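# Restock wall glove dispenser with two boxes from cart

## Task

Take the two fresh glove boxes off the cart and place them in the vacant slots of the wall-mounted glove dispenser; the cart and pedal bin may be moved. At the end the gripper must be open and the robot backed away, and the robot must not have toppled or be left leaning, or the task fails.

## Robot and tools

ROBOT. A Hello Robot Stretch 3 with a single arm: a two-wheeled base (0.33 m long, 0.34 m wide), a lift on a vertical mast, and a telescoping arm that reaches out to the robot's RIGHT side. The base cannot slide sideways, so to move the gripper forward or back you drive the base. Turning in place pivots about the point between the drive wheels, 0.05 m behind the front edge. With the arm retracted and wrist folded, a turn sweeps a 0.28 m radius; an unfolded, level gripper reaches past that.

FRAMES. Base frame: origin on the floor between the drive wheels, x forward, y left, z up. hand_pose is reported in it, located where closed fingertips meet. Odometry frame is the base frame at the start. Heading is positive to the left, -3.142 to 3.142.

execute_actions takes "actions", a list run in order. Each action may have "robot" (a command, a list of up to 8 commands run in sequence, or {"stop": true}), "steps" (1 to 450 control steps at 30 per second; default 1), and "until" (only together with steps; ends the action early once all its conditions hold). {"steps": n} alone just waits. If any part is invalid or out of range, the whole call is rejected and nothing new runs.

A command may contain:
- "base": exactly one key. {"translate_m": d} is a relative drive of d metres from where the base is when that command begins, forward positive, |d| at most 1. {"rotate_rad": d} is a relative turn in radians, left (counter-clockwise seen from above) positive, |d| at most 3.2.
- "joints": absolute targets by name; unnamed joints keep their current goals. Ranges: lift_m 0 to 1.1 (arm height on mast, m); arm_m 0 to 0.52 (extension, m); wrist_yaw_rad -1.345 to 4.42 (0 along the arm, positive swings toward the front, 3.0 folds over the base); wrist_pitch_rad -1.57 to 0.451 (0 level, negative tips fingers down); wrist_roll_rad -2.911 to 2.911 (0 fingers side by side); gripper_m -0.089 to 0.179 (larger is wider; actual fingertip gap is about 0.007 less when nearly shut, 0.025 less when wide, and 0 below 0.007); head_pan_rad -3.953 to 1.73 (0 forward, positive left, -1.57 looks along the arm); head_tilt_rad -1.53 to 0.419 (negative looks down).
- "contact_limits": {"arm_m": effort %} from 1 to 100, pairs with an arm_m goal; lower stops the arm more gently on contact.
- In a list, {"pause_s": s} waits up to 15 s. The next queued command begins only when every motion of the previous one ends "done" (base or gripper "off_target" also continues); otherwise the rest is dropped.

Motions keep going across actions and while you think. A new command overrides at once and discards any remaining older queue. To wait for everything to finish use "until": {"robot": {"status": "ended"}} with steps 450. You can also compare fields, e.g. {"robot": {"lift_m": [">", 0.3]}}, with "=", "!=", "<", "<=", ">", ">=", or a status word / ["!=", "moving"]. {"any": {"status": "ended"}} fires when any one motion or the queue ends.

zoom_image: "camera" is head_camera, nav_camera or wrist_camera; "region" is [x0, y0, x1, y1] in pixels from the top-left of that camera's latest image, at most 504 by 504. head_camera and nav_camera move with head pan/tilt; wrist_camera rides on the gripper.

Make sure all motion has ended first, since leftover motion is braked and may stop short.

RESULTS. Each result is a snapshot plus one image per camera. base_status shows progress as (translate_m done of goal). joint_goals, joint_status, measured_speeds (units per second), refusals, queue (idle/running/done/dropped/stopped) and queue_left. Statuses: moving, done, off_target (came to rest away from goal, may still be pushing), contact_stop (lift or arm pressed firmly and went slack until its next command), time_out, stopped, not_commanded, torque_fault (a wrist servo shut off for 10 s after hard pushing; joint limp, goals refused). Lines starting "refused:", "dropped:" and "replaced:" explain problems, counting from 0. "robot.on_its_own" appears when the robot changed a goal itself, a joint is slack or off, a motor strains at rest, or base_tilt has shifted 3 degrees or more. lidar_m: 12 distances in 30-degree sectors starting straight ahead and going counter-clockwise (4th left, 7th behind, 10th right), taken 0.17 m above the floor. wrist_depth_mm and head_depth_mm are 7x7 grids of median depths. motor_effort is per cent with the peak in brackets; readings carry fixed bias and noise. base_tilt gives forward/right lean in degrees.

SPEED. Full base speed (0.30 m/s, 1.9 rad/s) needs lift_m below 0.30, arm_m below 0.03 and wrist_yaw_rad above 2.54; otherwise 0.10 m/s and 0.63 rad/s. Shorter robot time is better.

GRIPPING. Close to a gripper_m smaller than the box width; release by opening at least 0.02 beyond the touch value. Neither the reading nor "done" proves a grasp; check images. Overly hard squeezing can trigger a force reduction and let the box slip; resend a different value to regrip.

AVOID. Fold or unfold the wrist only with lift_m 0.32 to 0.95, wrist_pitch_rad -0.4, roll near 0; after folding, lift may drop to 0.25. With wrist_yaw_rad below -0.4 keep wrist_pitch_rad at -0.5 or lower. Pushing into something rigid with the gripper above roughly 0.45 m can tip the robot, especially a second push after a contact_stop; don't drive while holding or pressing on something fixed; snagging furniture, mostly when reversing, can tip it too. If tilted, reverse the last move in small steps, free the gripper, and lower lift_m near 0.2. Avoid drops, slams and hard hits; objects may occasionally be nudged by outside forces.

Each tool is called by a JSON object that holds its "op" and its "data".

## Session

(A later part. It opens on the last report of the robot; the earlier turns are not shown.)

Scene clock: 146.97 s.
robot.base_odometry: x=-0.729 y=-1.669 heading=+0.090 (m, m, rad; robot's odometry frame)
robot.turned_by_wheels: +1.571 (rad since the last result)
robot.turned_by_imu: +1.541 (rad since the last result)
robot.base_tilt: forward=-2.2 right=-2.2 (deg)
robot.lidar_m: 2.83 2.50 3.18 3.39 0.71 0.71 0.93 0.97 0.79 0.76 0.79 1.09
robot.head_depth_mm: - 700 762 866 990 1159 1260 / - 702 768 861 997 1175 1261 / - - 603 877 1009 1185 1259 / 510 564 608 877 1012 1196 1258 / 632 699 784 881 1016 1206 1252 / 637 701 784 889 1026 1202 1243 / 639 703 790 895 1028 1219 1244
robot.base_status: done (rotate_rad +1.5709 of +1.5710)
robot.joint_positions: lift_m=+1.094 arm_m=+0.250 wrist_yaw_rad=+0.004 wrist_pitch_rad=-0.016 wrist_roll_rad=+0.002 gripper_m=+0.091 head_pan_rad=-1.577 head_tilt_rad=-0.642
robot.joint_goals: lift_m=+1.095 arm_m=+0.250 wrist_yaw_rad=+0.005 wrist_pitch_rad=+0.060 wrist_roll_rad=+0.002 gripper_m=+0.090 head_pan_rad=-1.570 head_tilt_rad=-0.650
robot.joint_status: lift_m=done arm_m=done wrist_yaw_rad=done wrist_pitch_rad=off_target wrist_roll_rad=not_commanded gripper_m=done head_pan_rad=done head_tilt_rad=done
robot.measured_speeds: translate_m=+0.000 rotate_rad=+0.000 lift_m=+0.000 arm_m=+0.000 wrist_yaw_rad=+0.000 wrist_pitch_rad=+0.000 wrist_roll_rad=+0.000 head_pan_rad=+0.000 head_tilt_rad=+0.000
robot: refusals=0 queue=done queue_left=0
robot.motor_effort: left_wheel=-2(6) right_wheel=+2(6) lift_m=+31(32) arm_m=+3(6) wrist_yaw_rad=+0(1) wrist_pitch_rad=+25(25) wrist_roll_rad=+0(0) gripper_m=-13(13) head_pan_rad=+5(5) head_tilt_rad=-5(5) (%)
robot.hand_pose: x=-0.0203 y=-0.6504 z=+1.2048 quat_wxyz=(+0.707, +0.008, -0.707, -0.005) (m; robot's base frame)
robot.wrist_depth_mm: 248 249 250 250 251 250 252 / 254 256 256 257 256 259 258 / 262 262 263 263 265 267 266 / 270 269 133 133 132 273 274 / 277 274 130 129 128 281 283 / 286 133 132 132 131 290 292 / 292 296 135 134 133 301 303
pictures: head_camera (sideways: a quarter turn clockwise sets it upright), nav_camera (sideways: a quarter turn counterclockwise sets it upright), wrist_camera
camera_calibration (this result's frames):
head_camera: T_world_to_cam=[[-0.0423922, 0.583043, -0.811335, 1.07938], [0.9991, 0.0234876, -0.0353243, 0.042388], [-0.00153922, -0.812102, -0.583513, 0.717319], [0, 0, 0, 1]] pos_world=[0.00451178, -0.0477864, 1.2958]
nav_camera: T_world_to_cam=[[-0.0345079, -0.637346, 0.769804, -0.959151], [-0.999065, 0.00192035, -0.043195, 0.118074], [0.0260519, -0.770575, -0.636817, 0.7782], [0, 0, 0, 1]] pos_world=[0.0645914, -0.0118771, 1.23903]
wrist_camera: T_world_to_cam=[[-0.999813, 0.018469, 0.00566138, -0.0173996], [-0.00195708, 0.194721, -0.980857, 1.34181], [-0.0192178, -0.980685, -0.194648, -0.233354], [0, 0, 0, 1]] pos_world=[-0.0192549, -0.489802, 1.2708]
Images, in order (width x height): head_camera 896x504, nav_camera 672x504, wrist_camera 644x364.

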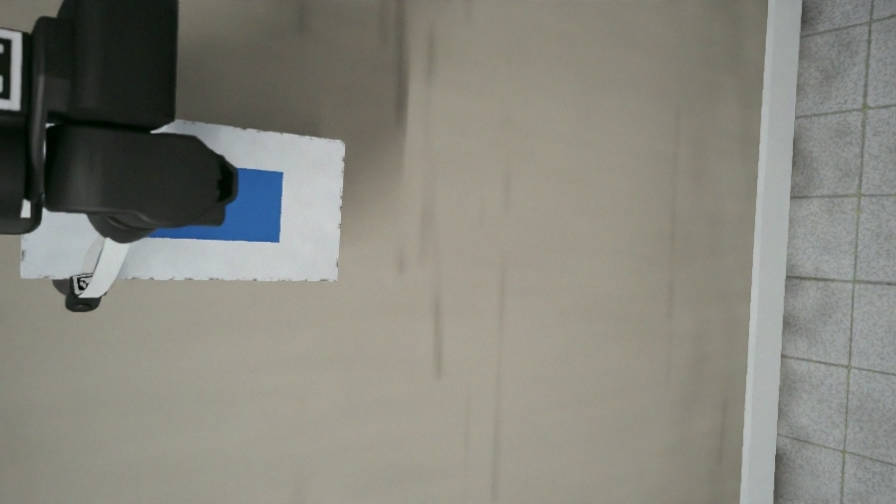

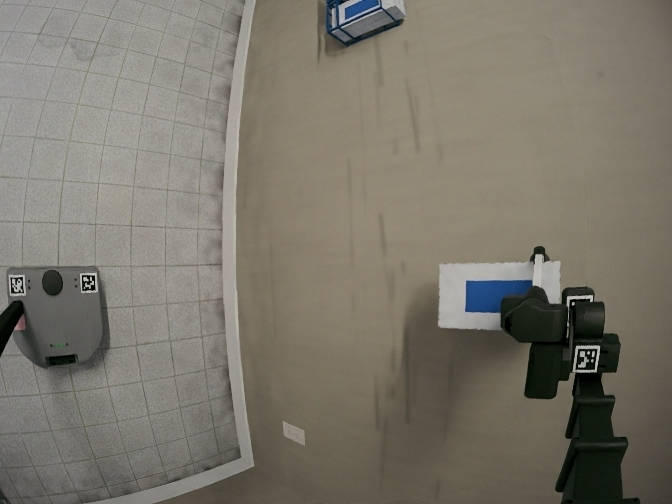

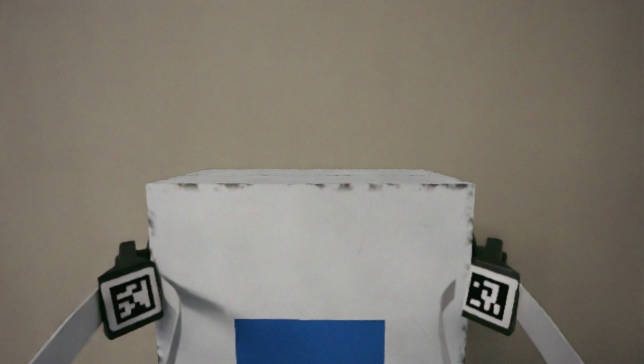

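{"op": "execute_actions", "data": {"actions": [{"robot":[{"base":{"translate_m":1.0},"joints":{"arm_m":0.2}},{"base":{"translate_m":0.165}}],"steps":450,"until":{"robot":{"status":"ended"}}},{"steps":5}]}}

Scene clock: 161.10 s.
robot.base_odometry: x=+0.431 y=-1.564 heading=+0.090 (m, m, rad; robot's odometry frame)
robot.turned_by_wheels: +0.000 (rad since the last result)
robot.turned_by_imu: -0.005 (rad since the last result)
robot.base_tilt: forward=-2.2 right=-2.2 (deg)
robot.lidar_m: 1.67 1.55 1.54 3.51 2.92 1.73 2.02 1.09 0.80 0.77 0.81 1.11
robot.head_depth_mm: - 727 766 764 1014 1198 1262 / - 724 754 765 1016 1190 1260 / - - 554 860 1023 1206 1253 / 466 508 555 897 1030 1211 1256 / 642 710 794 898 1040 1229 1254 / 647 713 798 904 1041 1244 1240 / 651 720 802 911 1049 1239 1247
robot.base_status: done (translate_m +0.1650 of +0.1650)
robot.joint_positions: lift_m=+1.094 arm_m=+0.200 wrist_yaw_rad=+0.004 wrist_pitch_rad=-0.016 wrist_roll_rad=+0.002 gripper_m=+0.091 head_pan_rad=-1.577 head_tilt_rad=-0.642
robot.joint_goals: lift_m=+1.095 arm_m=+0.200 wrist_yaw_rad=+0.005 wrist_pitch_rad=+0.060 wrist_roll_rad=+0.002 gripper_m=+0.090 head_pan_rad=-1.570 head_tilt_rad=-0.650
robot.joint_status: lift_m=done arm_m=done wrist_yaw_rad=done wrist_pitch_rad=off_target wrist_roll_rad=not_commanded gripper_m=done head_pan_rad=done head_tilt_rad=done
robot.measured_speeds: translate_m=+0.000 rotate_rad=+0.000 lift_m=+0.000 arm_m=+0.000 wrist_yaw_rad=+0.000 wrist_pitch_rad=+0.000 wrist_roll_rad=+0.000 head_pan_rad=+0.000 head_tilt_rad=+0.000
robot: refusals=0 queue=done queue_left=0
robot.motor_effort: left_wheel=-2(2) right_wheel=+1(6) lift_m=+30(30) arm_m=-3(2) wrist_yaw_rad=+0(0) wrist_pitch_rad=+25(25) wrist_roll_rad=+0(0) gripper_m=-13(14) head_pan_rad=+4(4) head_tilt_rad=-5(5) (%)
robot.hand_pose: x=-0.0203 y=-0.6011 z=+1.2048 quat_wxyz=(+0.707, +0.008, -0.707, -0.005) (m; robot's base frame)
robot.wrist_depth_mm: 308 310 310 312 311 311 313 / 316 319 318 320 319 321 323 / 325 325 328 329 327 330 330 / 335 334 133 133 132 337 341 / 345 340 130 129 128 347 353 / 355 133 132 132 131 359 363 / 366 366 135 134 134 373 373
pictures: head_camera (sideways: a quarter turn clockwise sets it upright), nav_camera (sideways: a quarter turn counterclockwise sets it upright), wrist_camera
camera_calibration (this result's frames):
head_camera: T_world_to_cam=[[-0.0423922, 0.583043, -0.811335, 1.07938], [0.9991, 0.0234876, -0.0353242, 0.042388], [-0.00153922, -0.812102, -0.583514, 0.717319], [0, 0, 0, 1]] pos_world=[0.00451178, -0.0477864, 1.2958]
nav_camera: T_world_to_cam=[[-0.0345079, -0.637346, 0.769804, -0.959151], [-0.999065, 0.00192035, -0.043195, 0.118074], [0.0260519, -0.770575, -0.636817, 0.7782], [0, 0, 0, 1]] pos_world=[0.0645914, -0.0118771, 1.23903]
wrist_camera: T_world_to_cam=[[-0.999813, 0.0184691, 0.00566167, -0.0183104], [-0.00195734, 0.194721, -0.980857, 1.33221], [-0.019218, -0.980685, -0.194648, -0.185005], [0, 0, 0, 1]] pos_world=[-0.0192549, -0.440501, 1.2708]
Images, in order (width x height): head_camera 896x504, nav_camera 672x504, wrist_camera 644x364.

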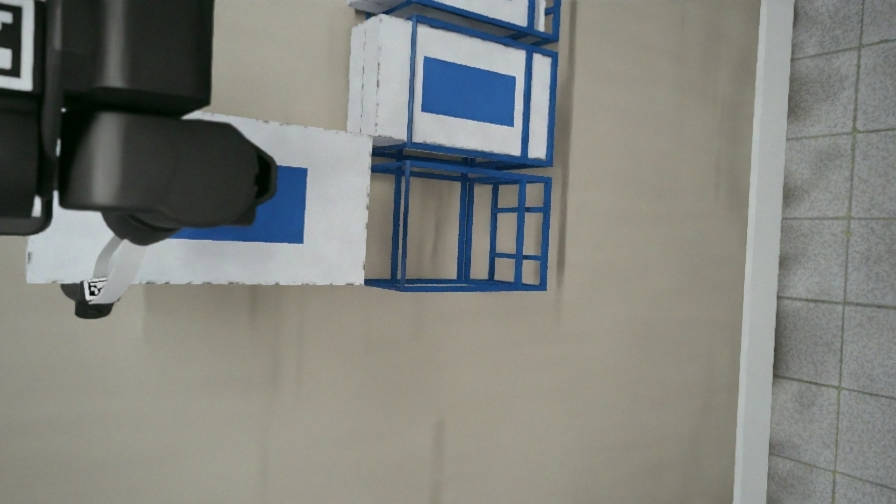

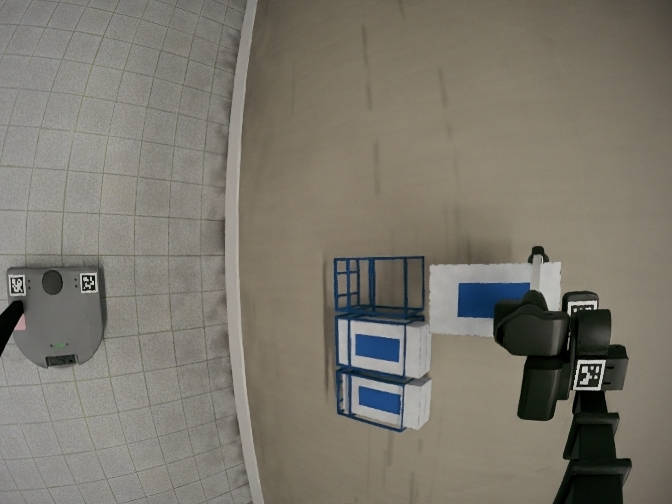

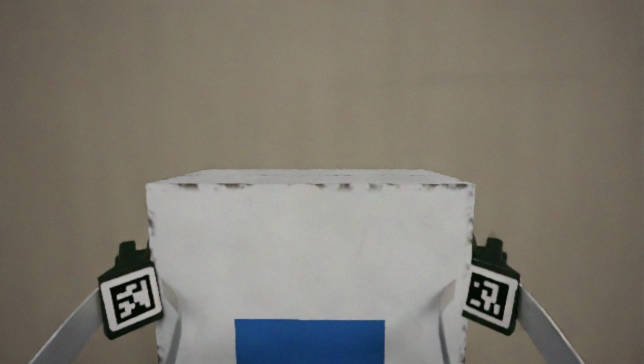

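{"op": "execute_actions", "data": {"actions": [{"robot":[{"base":{"rotate_rad":0.01}},{"joints":{"arm_m":0.345}},{"joints":{"lift_m":1.02}}],"steps":300,"until":{"robot":{"status":"ended"}}},{"steps":5}]}}

{"op": "zoom_image", "data": {"camera": "head_camera", "region": [250, 80, 600, 400]}}

Scene clock: 166.30 s.
robot.base_odometry: x=+0.431 y=-1.564 heading=+0.100 (m, m, rad; robot's odometry frame)
robot.turned_by_wheels: +0.010 (rad since the last result)
robot.turned_by_imu: +0.008 (rad since the last result)
robot.base_tilt: forward=-2.2 right=-2.3 (deg)
robot.lidar_m: 1.67 1.54 1.55 3.53 2.90 1.73 2.05 1.08 0.80 0.77 0.81 1.12
robot.head_depth_mm: 617 721 755 761 1006 1177 1266 / 619 - 772 763 1017 1186 1262 / 625 - 761 876 1024 1205 1260 / 635 665 734 883 1032 1217 1251 / 647 715 795 904 1043 1224 1248 / 651 716 801 912 1045 1242 1244 / 654 720 807 916 1059 1250 1241
robot.base_status: done (rotate_rad +0.0099 of +0.0100)
robot.joint_positions: lift_m=+1.020 arm_m=+0.344 wrist_yaw_rad=+0.008 wrist_pitch_rad=+0.016 wrist_roll_rad=+0.004 gripper_m=+0.091 head_pan_rad=-1.577 head_tilt_rad=-0.642
robot.joint_goals: lift_m=+1.020 arm_m=+0.345 wrist_yaw_rad=+0.005 wrist_pitch_rad=+0.060 wrist_roll_rad=+0.004 gripper_m=+0.090 head_pan_rad=-1.570 head_tilt_rad=-0.650
robot.joint_status: lift_m=done arm_m=done wrist_yaw_rad=done wrist_pitch_rad=off_target wrist_roll_rad=not_commanded gripper_m=done head_pan_rad=done head_tilt_rad=done
robot.measured_speeds: translate_m=+0.000 rotate_rad=+0.000 lift_m=+0.000 arm_m=+0.000 wrist_yaw_rad=+0.000 wrist_pitch_rad=+0.000 wrist_roll_rad=+0.000 head_pan_rad=+0.000 head_tilt_rad=+0.000
robot: refusals=0 queue=done queue_left=0
robot.motor_effort: left_wheel=-2(5) right_wheel=+1(6) lift_m=+15(30) arm_m=+6(8) wrist_yaw_rad=-2(2) wrist_pitch_rad=+15(29) wrist_roll_rad=-1(1) gripper_m=-13(13) head_pan_rad=+5(5) head_tilt_rad=-5(5) (%)
robot.hand_pose: x=-0.0194 y=-0.7460 z=+1.1390 quat_wxyz=(+0.706, -0.002, -0.708, +0.008) (m; robot's base frame)
robot.wrist_depth_mm: 177 177 178 177 177 177 177 / 182 182 181 181 182 182 181 / 186 186 186 185 186 185 185 / 190 189 130 131 132 190 190 / 196 193 127 127 127 193 194 / 200 130 130 130 130 198 199 / 205 204 134 133 133 205 204
pictures: head_camera (sideways: a quarter turn clockwise sets it upright), nav_camera (sideways: a quarter turn counterclockwise sets it upright), wrist_camera
camera_calibration (this result's frames):
head_camera: T_world_to_cam=[[-0.042392, 0.583065, -0.811319, 1.07936], [0.9991, 0.0234885, -0.0353234, 0.0423869], [-0.00153922, -0.812086, -0.583536, 0.717348], [0, 0, 0, 1]] pos_world=[0.00451178, -0.0477862, 1.2958]
nav_camera: T_world_to_cam=[[-0.0345081, -0.637367, 0.769787, -0.959129], [-0.999065, 0.00192165, -0.0431951, 0.118074], [0.0260519, -0.770558, -0.636838, 0.778227], [0, 0, 0, 1]] pos_world=[0.0645915, -0.0118754, 1.23903]
wrist_camera: T_world_to_cam=[[-0.99988, 0.0151181, 0.00335085, -0.0142313], [-0.000838846, 0.163194, -0.986594, 1.2789], [-0.0154622, -0.986478, -0.163162, -0.379945], [0, 0, 0, 1]] pos_world=[-0.0190316, -0.5833, 1.19981]
Images, in order (width x height): head_camera 896x504, nav_camera 672x504, wrist_camera 644x364.

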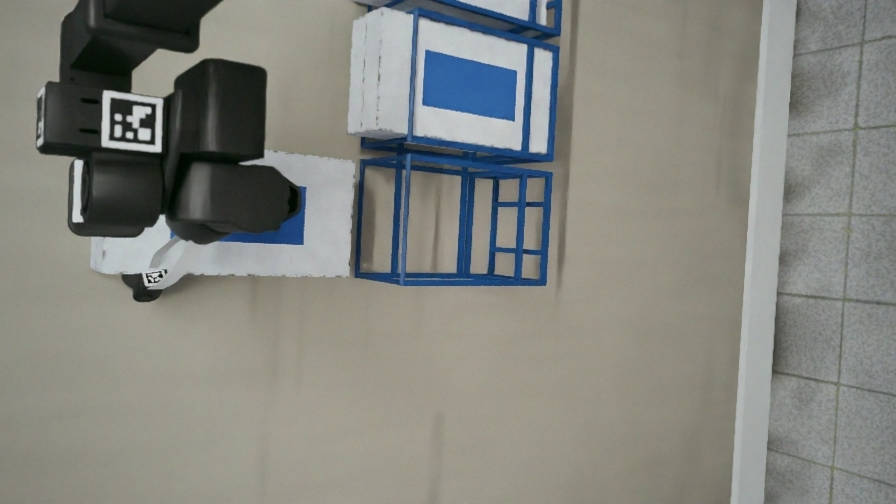

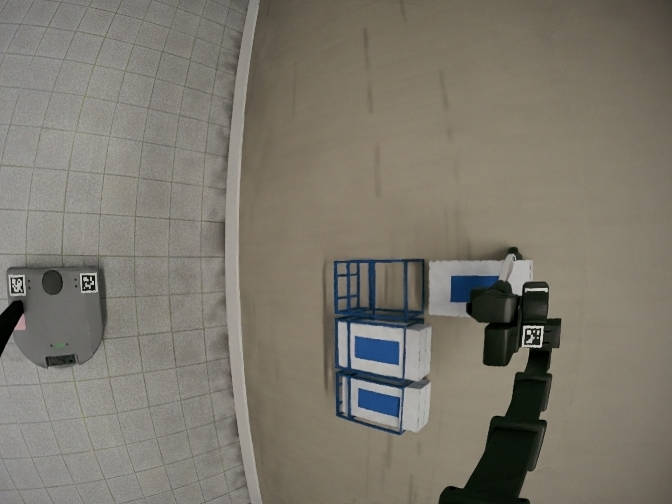

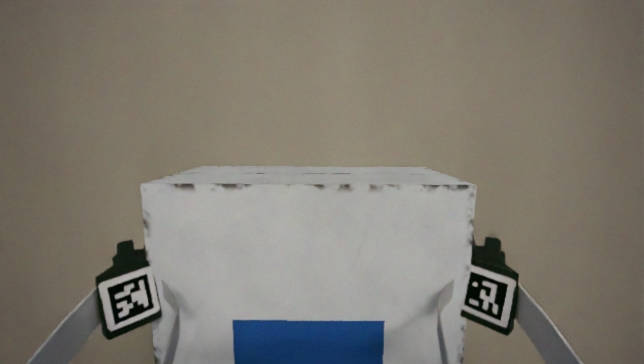

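Region (250, 80, 600, 400) of head_camera's 896x504 image, scaled by 1.440, with more detail than that image has; it fills the top 461 rows of this view, and the rest is white.

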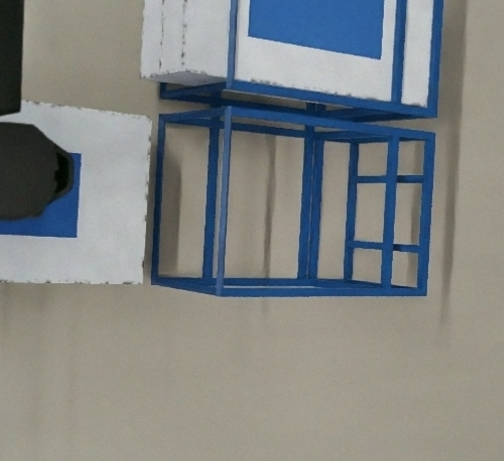

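{"op": "execute_actions", "data": {"actions": [{"robot":[{"joints":{"lift_m":1.05}}],"steps":100,"until":{"robot":{"status":"ended"}}},{"steps":8}]}}

{"op": "zoom_image", "data": {"camera": "nav_camera", "region": [320, 230, 560, 400]}}

Scene clock: 167.83 s.
robot.base_odometry: x=+0.431 y=-1.564 heading=+0.100 (m, m, rad; robot's odometry frame)
robot.turned_by_wheels: +0.000 (rad since the last result)
robot.turned_by_imu: +0.000 (rad since the last result)
robot.base_tilt: forward=-2.2 right=-2.2 (deg)
robot.lidar_m: 1.67 1.53 1.55 3.52 2.90 1.74 2.05 1.07 0.80 0.78 0.81 1.12
robot.head_depth_mm: - 703 756 763 1013 1175 1268 / - 730 761 761 1022 1195 1260 / - - 695 873 1022 1205 1249 / 626 652 708 878 1036 1209 1249 / 644 713 799 900 1039 1229 1251 / 648 715 800 907 1050 1232 1258 / 652 720 805 916 1052 1247 1250
robot.base_status: done (rotate_rad +0.0099 of +0.0100)
robot.joint_positions: lift_m=+1.049 arm_m=+0.344 wrist_yaw_rad=+0.008 wrist_pitch_rad=-0.066 wrist_roll_rad=+0.003 gripper_m=+0.091 head_pan_rad=-1.577 head_tilt_rad=-0.642
robot.joint_goals: lift_m=+1.050 arm_m=+0.345 wrist_yaw_rad=+0.005 wrist_pitch_rad=+0.060 wrist_roll_rad=+0.003 gripper_m=+0.090 head_pan_rad=-1.570 head_tilt_rad=-0.650
robot.joint_status: lift_m=done arm_m=done wrist_yaw_rad=done wrist_pitch_rad=off_target wrist_roll_rad=not_commanded gripper_m=done head_pan_rad=done head_tilt_rad=done
robot.measured_speeds: translate_m=+0.000 rotate_rad=+0.000 lift_m=+0.000 arm_m=+0.000 wrist_yaw_rad=+0.000 wrist_pitch_rad=+0.000 wrist_roll_rad=+0.000 head_pan_rad=+0.000 head_tilt_rad=+0.000
robot: refusals=0 queue=done queue_left=0
robot.on_its_own: wrist_pitch_rad is at rest, and its effort (+41) is outside its rest range (-20 to +32)
robot.motor_effort: left_wheel=-2(2) right_wheel=+2(2) lift_m=+33(33) arm_m=+5(5) wrist_yaw_rad=-3(3) wrist_pitch_rad=+41(41) wrist_roll_rad=-1(1) gripper_m=-13(13) head_pan_rad=+5(5) head_tilt_rad=-5(5) (%)
robot.hand_pose: x=-0.0194 y=-0.7435 z=+1.1471 quat_wxyz=(+0.706, +0.026, -0.708, -0.021) (m; robot's base frame)
robot.wrist_depth_mm: 170 171 170 170 170 170 170 / 177 176 176 176 177 177 177 / 183 183 183 183 182 183 182 / 190 188 144 143 143 189 189 / 198 194 127 127 127 195 197 / 205 131 130 130 130 202 205 / 214 214 133 132 132 215 214
pictures: head_camera (sideways: a quarter turn clockwise sets it upright), nav_camera (sideways: a quarter turn counterclockwise sets it upright), wrist_camera
camera_calibration (this result's frames):
head_camera: T_world_to_cam=[[-0.042392, 0.583065, -0.811319, 1.07936], [0.9991, 0.0234885, -0.0353234, 0.0423869], [-0.00153922, -0.812086, -0.583536, 0.717348], [0, 0, 0, 1]] pos_world=[0.00451178, -0.0477862, 1.2958]
nav_camera: T_world_to_cam=[[-0.0345081, -0.637367, 0.769787, -0.959129], [-0.999065, 0.00192165, -0.0431951, 0.118074], [0.0260519, -0.770558, -0.636838, 0.778227], [0, 0, 0, 1]] pos_world=[0.0645915, -0.0118754, 1.23903]
wrist_camera: T_world_to_cam=[[-0.999877, 0.0147055, 0.00541692, -0.0169788], [-0.0016872, 0.242634, -0.970116, 1.32666], [-0.0155803, -0.970006, -0.242579, -0.272849], [0, 0, 0, 1]] pos_world=[-0.0189895, -0.586309, 1.22092]
Images, in order (width x height): head_camera 896x504, nav_camera 672x504, wrist_camera 644x364.

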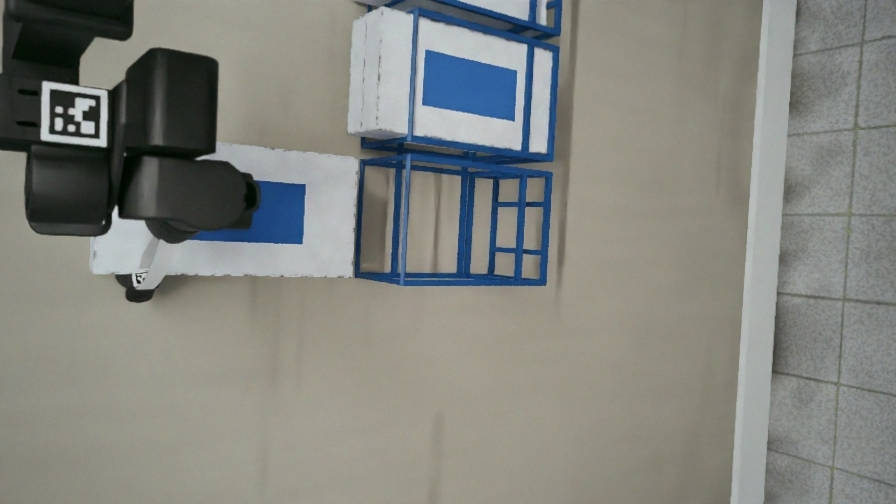

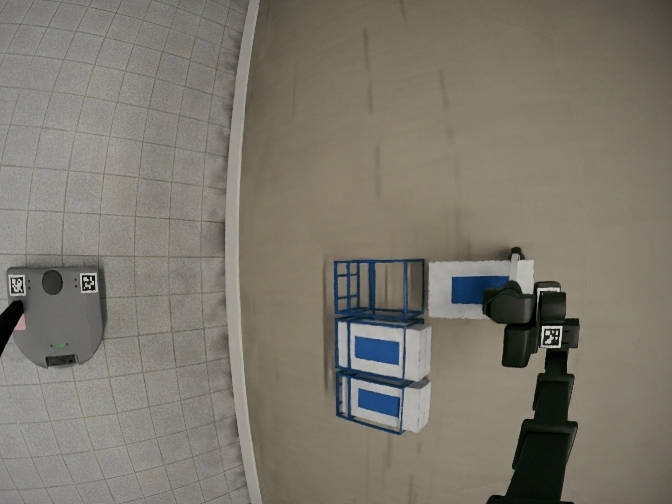

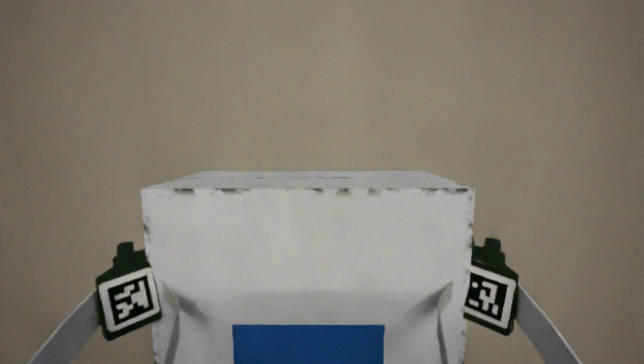

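Region (320, 230, 560, 400) of nav_camera's 672x504 image, scaled by 2.100, with more detail than that image has; it fills the top 357 rows of this view, and the rest is white.

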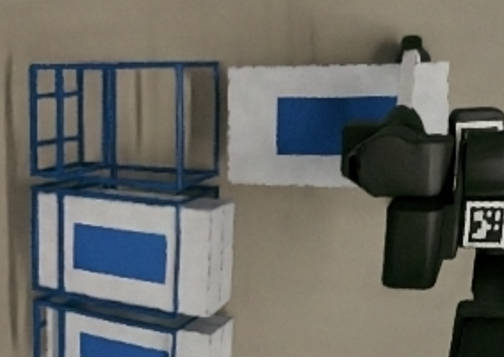

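{"op": "execute_actions", "data": {"actions": [{"robot":[{"joints":{"arm_m":0.328}}],"steps":100,"until":{"robot":{"status":"ended"}}},{"steps":15}]}}

Scene clock: 169.27 s.
robot.base_odometry: x=+0.431 y=-1.564 heading=+0.100 (m, m, rad; robot's odometry frame)
robot.turned_by_wheels: +0.000 (rad since the last result)
robot.turned_by_imu: +0.000 (rad since the last result)
robot.base_tilt: forward=-2.2 right=-2.1 (deg)
robot.lidar_m: 1.67 1.54 1.55 3.51 2.90 1.74 2.06 1.08 0.80 0.77 0.81 1.12
robot.head_depth_mm: - 705 759 764 1008 1182 1265 / - 726 757 762 1007 1192 1254 / - - 690 875 1018 1202 1255 / 621 646 705 881 1033 1227 1252 / 645 713 796 902 1044 1227 1243 / 651 717 801 908 1044 1241 1240 / 651 722 812 917 1060 1249 1239
robot.base_status: done (rotate_rad +0.0099 of +0.0100)
robot.joint_positions: lift_m=+1.049 arm_m=+0.328 wrist_yaw_rad=+0.007 wrist_pitch_rad=-0.017 wrist_roll_rad=+0.003 gripper_m=+0.091 head_pan_rad=-1.577 head_tilt_rad=-0.642
robot.joint_goals: lift_m=+1.050 arm_m=+0.328 wrist_yaw_rad=+0.005 wrist_pitch_rad=+0.060 wrist_roll_rad=+0.003 gripper_m=+0.090 head_pan_rad=-1.570 head_tilt_rad=-0.650
robot.joint_status: lift_m=done arm_m=done wrist_yaw_rad=done wrist_pitch_rad=off_target wrist_roll_rad=not_commanded gripper_m=done head_pan_rad=done head_tilt_rad=done
robot.measured_speeds: translate_m=+0.000 rotate_rad=+0.000 lift_m=+0.000 arm_m=+0.000 wrist_yaw_rad=+0.000 wrist_pitch_rad=+0.000 wrist_roll_rad=+0.000 head_pan_rad=+0.000 head_tilt_rad=+0.000
robot: refusals=0 queue=done queue_left=0
robot.motor_effort: left_wheel=-2(1) right_wheel=+2(2) lift_m=+31(33) arm_m=-3(5) wrist_yaw_rad=-1(2) wrist_pitch_rad=+26(41) wrist_roll_rad=-1(1) gripper_m=-13(13) head_pan_rad=+4(5) head_tilt_rad=-6(5) (%)
robot.hand_pose: x=-0.0196 y=-0.7291 z=+1.1595 quat_wxyz=(+0.706, +0.009, -0.708, -0.004) (m; robot's base frame)
robot.wrist_depth_mm: 188 188 189 188 188 188 189 / 194 194 194 194 194 194 193 / 200 200 200 200 200 199 200 / 205 205 136 135 134 205 205 / 211 209 130 129 128 210 212 / 219 133 132 131 131 217 218 / 224 226 135 134 134 226 225
pictures: head_camera (sideways: a quarter turn clockwise sets it upright), nav_camera (sideways: a quarter turn counterclockwise sets it upright), wrist_camera
camera_calibration (this result's frames):
head_camera: T_world_to_cam=[[-0.0423921, 0.583065, -0.811319, 1.07936], [0.9991, 0.0234886, -0.0353234, 0.0423869], [-0.00153913, -0.812086, -0.583536, 0.717348], [0, 0, 0, 1]] pos_world=[0.00451178, -0.0477862, 1.2958]
nav_camera: T_world_to_cam=[[-0.034508, -0.637368, 0.769787, -0.959128], [-0.999065, 0.00192154, -0.0431951, 0.118074], [0.026052, -0.770557, -0.636838, 0.778227], [0, 0, 0, 1]] pos_world=[0.0645915, -0.0118753, 1.23903]
wrist_camera: T_world_to_cam=[[-0.99987, 0.015401, 0.00485765, -0.0162096], [-0.00175131, 0.195618, -0.980679, 1.31319], [-0.0160536, -0.980559, -0.195566, -0.318067], [0, 0, 0, 1]] pos_world=[-0.0190138, -0.568518, 1.22569]
Images, in order (width x height): head_camera 896x504, nav_camera 672x504, wrist_camera 644x364.

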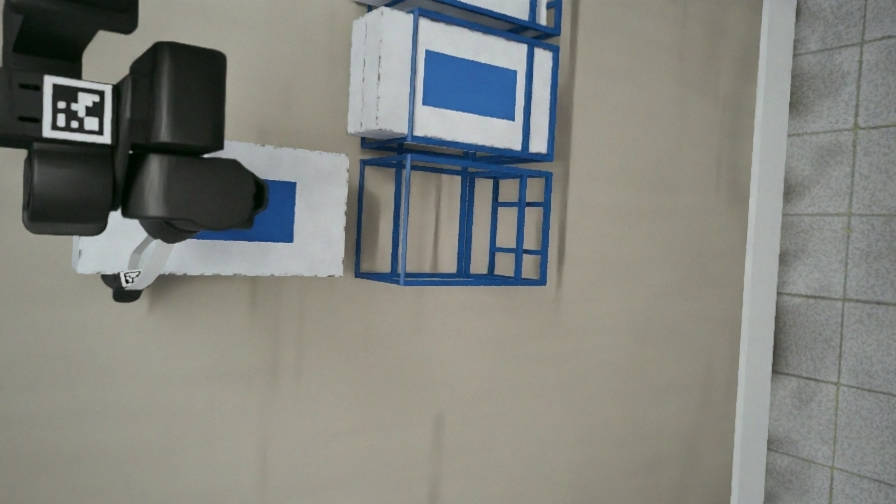

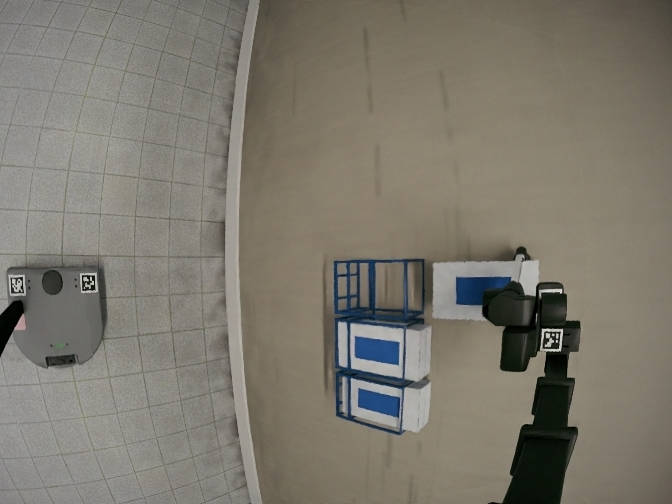

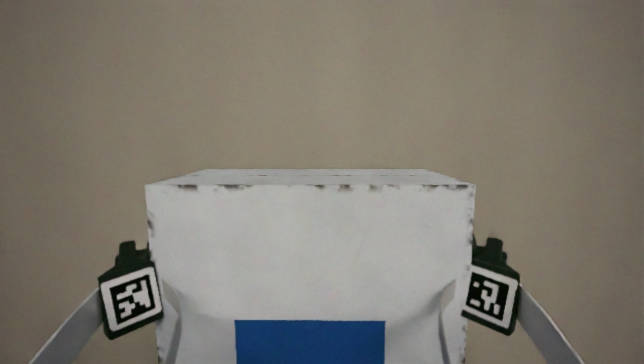

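{"op": "execute_actions", "data": {"actions": [{"robot":[{"joints":{"arm_m":0.334}},{"joints":{"lift_m":1.0}}],"steps":100,"until":{"robot":{"status":"ended"}}},{"robot":{"joints":{"lift_m":1.0}},"steps":100,"until":{"robot":{"status":"ended"}}},{"steps":8}]}}

{"op": "zoom_image", "data": {"camera": "head_camera", "region": [250, 80, 600, 400]}}

Scene clock: 171.73 s.
robot.base_odometry: x=+0.431 y=-1.564 heading=+0.100 (m, m, rad; robot's odometry frame)
robot.turned_by_wheels: +0.000 (rad since the last result)
robot.turned_by_imu: -0.001 (rad since the last result)
robot.base_tilt: forward=-2.2 right=-2.3 (deg)
robot.lidar_m: 1.67 1.54 1.54 3.50 2.91 1.74 2.05 1.07 0.80 0.77 0.81 1.12
robot.head_depth_mm: 631 - 763 759 1008 1189 1265 / 628 - 781 761 1017 1186 1266 / 632 - 719 871 1024 1207 1261 / 642 645 712 879 1029 1216 1250 / 647 713 798 905 1042 1221 1247 / 647 717 801 905 1048 1245 1253 / 651 721 807 914 1060 1251 1239
robot.base_status: done (rotate_rad +0.0099 of +0.0100)
robot.joint_positions: lift_m=+1.000 arm_m=+0.334 wrist_yaw_rad=+0.007 wrist_pitch_rad=-0.017 wrist_roll_rad=+0.003 gripper_m=+0.091 head_pan_rad=-1.577 head_tilt_rad=-0.642
robot.joint_goals: lift_m=+1.000 arm_m=+0.334 wrist_yaw_rad=+0.005 wrist_pitch_rad=+0.060 wrist_roll_rad=+0.003 gripper_m=+0.090 head_pan_rad=-1.570 head_tilt_rad=-0.650
robot.joint_status: lift_m=done arm_m=done wrist_yaw_rad=done wrist_pitch_rad=off_target wrist_roll_rad=not_commanded gripper_m=done head_pan_rad=done head_tilt_rad=done
robot.measured_speeds: translate_m=+0.000 rotate_rad=+0.000 lift_m=+0.000 arm_m=+0.000 wrist_yaw_rad=+0.000 wrist_pitch_rad=+0.000 wrist_roll_rad=+0.000 head_pan_rad=+0.000 head_tilt_rad=+0.000
robot: refusals=0 queue=done queue_left=0
robot.motor_effort: left_wheel=-2(2) right_wheel=+2(1) lift_m=+17(30) arm_m=+3(3) wrist_yaw_rad=-2(1) wrist_pitch_rad=+25(26) wrist_roll_rad=-1(1) gripper_m=-13(14) head_pan_rad=+4(5) head_tilt_rad=-5(5) (%)
robot.hand_pose: x=-0.0196 y=-0.7344 z=+1.1106 quat_wxyz=(+0.706, +0.009, -0.708, -0.004) (m; robot's base frame)
robot.wrist_depth_mm: 184 184 185 184 184 184 184 / 189 189 189 189 189 190 189 / 194 195 195 194 194 195 194 / 200 199 135 135 134 199 200 / 206 204 130 129 128 204 206 / 212 133 132 131 131 210 212 / 218 219 135 134 134 221 218
pictures: head_camera (sideways: a quarter turn clockwise sets it upright), nav_camera (sideways: a quarter turn counterclockwise sets it upright), wrist_camera
camera_calibration (this result's frames):
head_camera: T_world_to_cam=[[-0.042392, 0.583065, -0.811319, 1.07936], [0.9991, 0.0234883, -0.0353234, 0.0423869], [-0.00153932, -0.812086, -0.583536, 0.717348], [0, 0, 0, 1]] pos_world=[0.00451177, -0.0477862, 1.2958]
nav_camera: T_world_to_cam=[[-0.0345082, -0.637367, 0.769787, -0.959129], [-0.999065, 0.00192177, -0.0431951, 0.118074], [0.0260518, -0.770558, -0.636838, 0.778227], [0, 0, 0, 1]] pos_world=[0.0645914, -0.0118754, 1.23903]
wrist_camera: T_world_to_cam=[[-0.99987, 0.0154086, 0.00483725, -0.0158622], [-0.00174414, 0.194743, -0.980853, 1.26583], [-0.0160555, -0.980733, -0.194691, -0.333965], [0, 0, 0, 1]] pos_world=[-0.0190143, -0.573797, 1.17665]
Images, in order (width x height): head_camera 896x504, nav_camera 672x504, wrist_camera 644x364.

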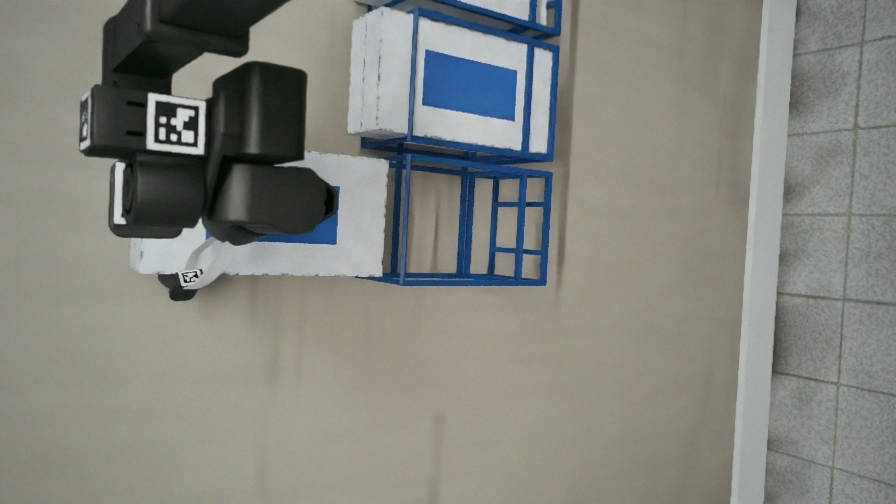

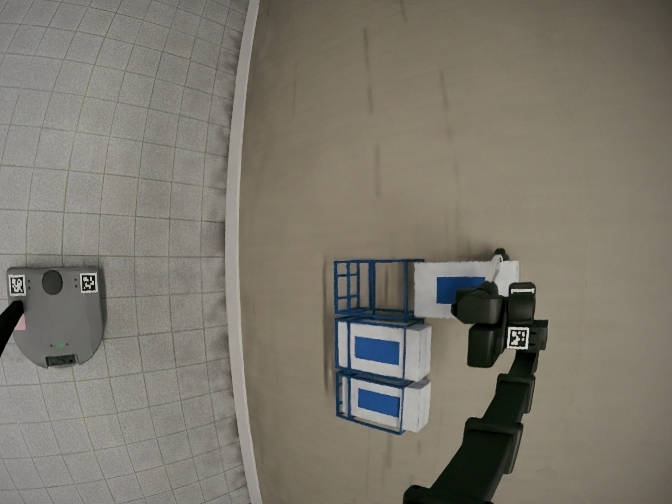

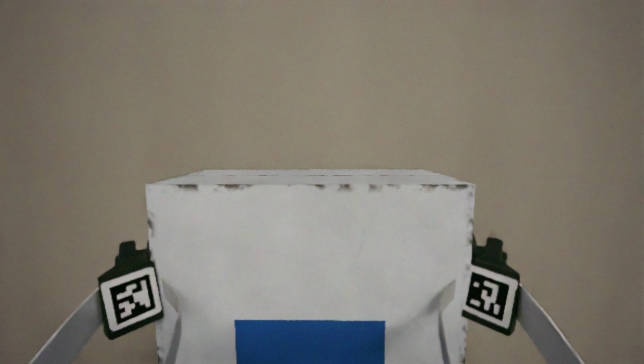

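Region (250, 80, 600, 400) of head_camera's 896x504 image, scaled by 1.440, with more detail than that image has; it fills the top 461 rows of this view, and the rest is white.

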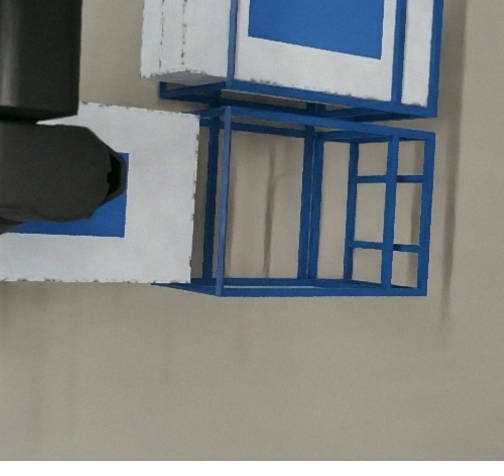

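{"op": "execute_actions", "data": {"actions": [{"robot":{"base":{"translate_m":0.003}},"steps":60,"until":{"robot":{"status":"ended"}}},{"robot":{"joints":{"lift_m":0.955}},"steps":100,"until":{"robot":{"status":"ended"}}},{"steps":8}]}}

{"op": "zoom_image", "data": {"camera": "head_camera", "region": [250, 80, 600, 400]}}

Scene clock: 173.97 s.
robot.base_odometry: x=+0.434 y=-1.564 heading=+0.100 (m, m, rad; robot's odometry frame)
robot.turned_by_wheels: +0.000 (rad since the last result)
robot.turned_by_imu: -0.001 (rad since the last result)
robot.base_tilt: forward=-2.2 right=-2.2 (deg)
robot.lidar_m: 1.67 1.54 1.54 3.52 2.91 1.74 2.05 1.07 0.80 0.77 0.81 1.13
robot.head_depth_mm: 633 682 - 755 1005 1189 1269 / 636 682 744 761 1014 1189 1258 / 639 686 - 877 1022 1209 1255 / 642 681 725 879 1026 1216 1250 / 646 713 797 900 1038 1219 1254 / 649 713 800 908 1042 1244 1245 / 653 719 807 912 1058 1248 1243
robot.base_status: done (translate_m +0.0030 of +0.0030)
robot.joint_positions: lift_m=+0.955 arm_m=+0.334 wrist_yaw_rad=+0.006 wrist_pitch_rad=-0.016 wrist_roll_rad=+0.003 gripper_m=+0.091 head_pan_rad=-1.577 head_tilt_rad=-0.642
robot.joint_goals: lift_m=+0.955 arm_m=+0.334 wrist_yaw_rad=+0.005 wrist_pitch_rad=+0.060 wrist_roll_rad=+0.003 gripper_m=+0.090 head_pan_rad=-1.570 head_tilt_rad=-0.650
robot.joint_status: lift_m=done arm_m=done wrist_yaw_rad=done wrist_pitch_rad=off_target wrist_roll_rad=not_commanded gripper_m=done head_pan_rad=done head_tilt_rad=done
robot.measured_speeds: translate_m=+0.000 rotate_rad=+0.000 lift_m=+0.000 arm_m=+0.000 wrist_yaw_rad=+0.000 wrist_pitch_rad=+0.000 wrist_roll_rad=+0.000 head_pan_rad=+0.000 head_tilt_rad=+0.000
robot: refusals=0 queue=done queue_left=0
robot.motor_effort: left_wheel=-1(2) right_wheel=+2(7) lift_m=+17(16) arm_m=+4(3) wrist_yaw_rad=-1(2) wrist_pitch_rad=+25(25) wrist_roll_rad=-1(1) gripper_m=-13(12) head_pan_rad=+4(5) head_tilt_rad=-6(5) (%)
robot.hand_pose: x=-0.0199 y=-0.7344 z=+1.0657 quat_wxyz=(+0.706, +0.008, -0.708, -0.004) (m; robot's base frame)
robot.wrist_depth_mm: 184 184 184 184 184 184 184 / 189 189 189 189 189 188 189 / 195 194 194 194 195 194 194 / 199 198 135 134 134 201 200 / 207 204 130 129 128 204 206 / 212 133 132 132 131 211 212 / 218 219 135 134 133 220 219
pictures: head_camera (sideways: a quarter turn clockwise sets it upright), nav_camera (sideways: a quarter turn counterclockwise sets it upright), wrist_camera
camera_calibration (this result's frames):
head_camera: T_world_to_cam=[[-0.0423922, 0.583065, -0.811319, 1.07936], [0.9991, 0.0234887, -0.0353234, 0.0423869], [-0.00153903, -0.812086, -0.583536, 0.717348], [0, 0, 0, 1]] pos_world=[0.00451179, -0.0477862, 1.2958]
nav_camera: T_world_to_cam=[[-0.0345079, -0.637367, 0.769787, -0.959129], [-0.999065, 0.00192141, -0.0431951, 0.118074], [0.0260521, -0.770558, -0.636838, 0.778227], [0, 0, 0, 1]] pos_world=[0.0645915, -0.0118754, 1.23903]
wrist_camera: T_world_to_cam=[[-0.999849, 0.0166681, 0.00483725, -0.0150413], [-0.00150032, 0.19466, -0.98087, 1.22168], [-0.0172909, -0.980729, -0.194606, -0.342842], [0, 0, 0, 1]] pos_world=[-0.0191341, -0.573797, 1.13167]
Images, in order (width x height): head_camera 896x504, nav_camera 672x504, wrist_camera 644x364.

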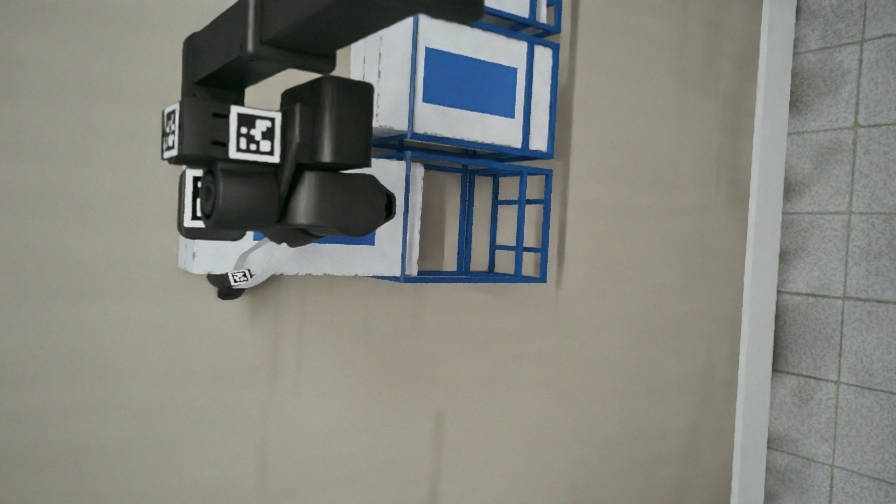

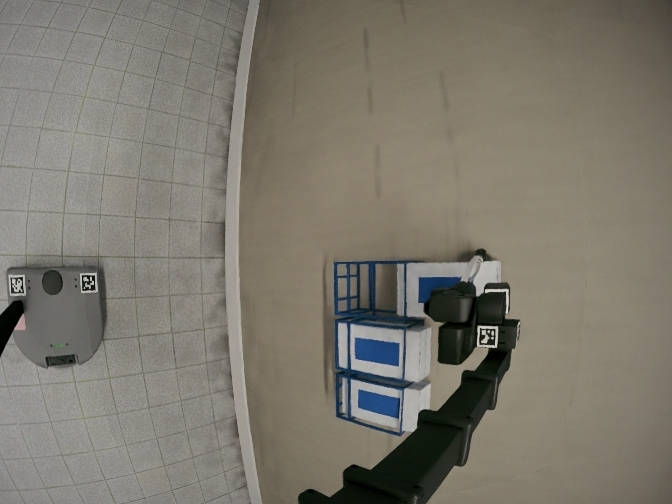

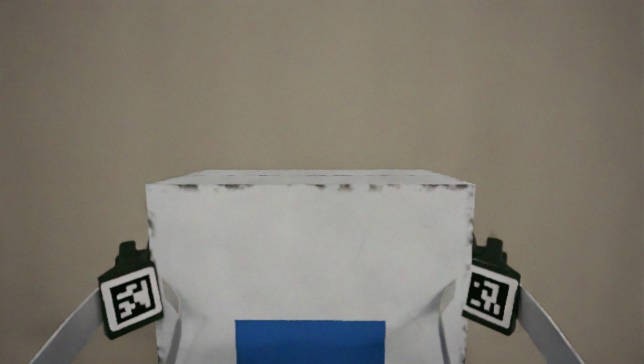

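Region (250, 80, 600, 400) of head_camera's 896x504 image, scaled by 1.440, with more detail than that image has; it fills the top 461 rows of this view, and the rest is white.

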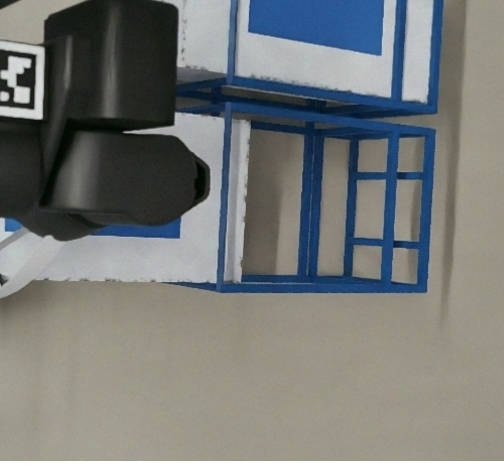

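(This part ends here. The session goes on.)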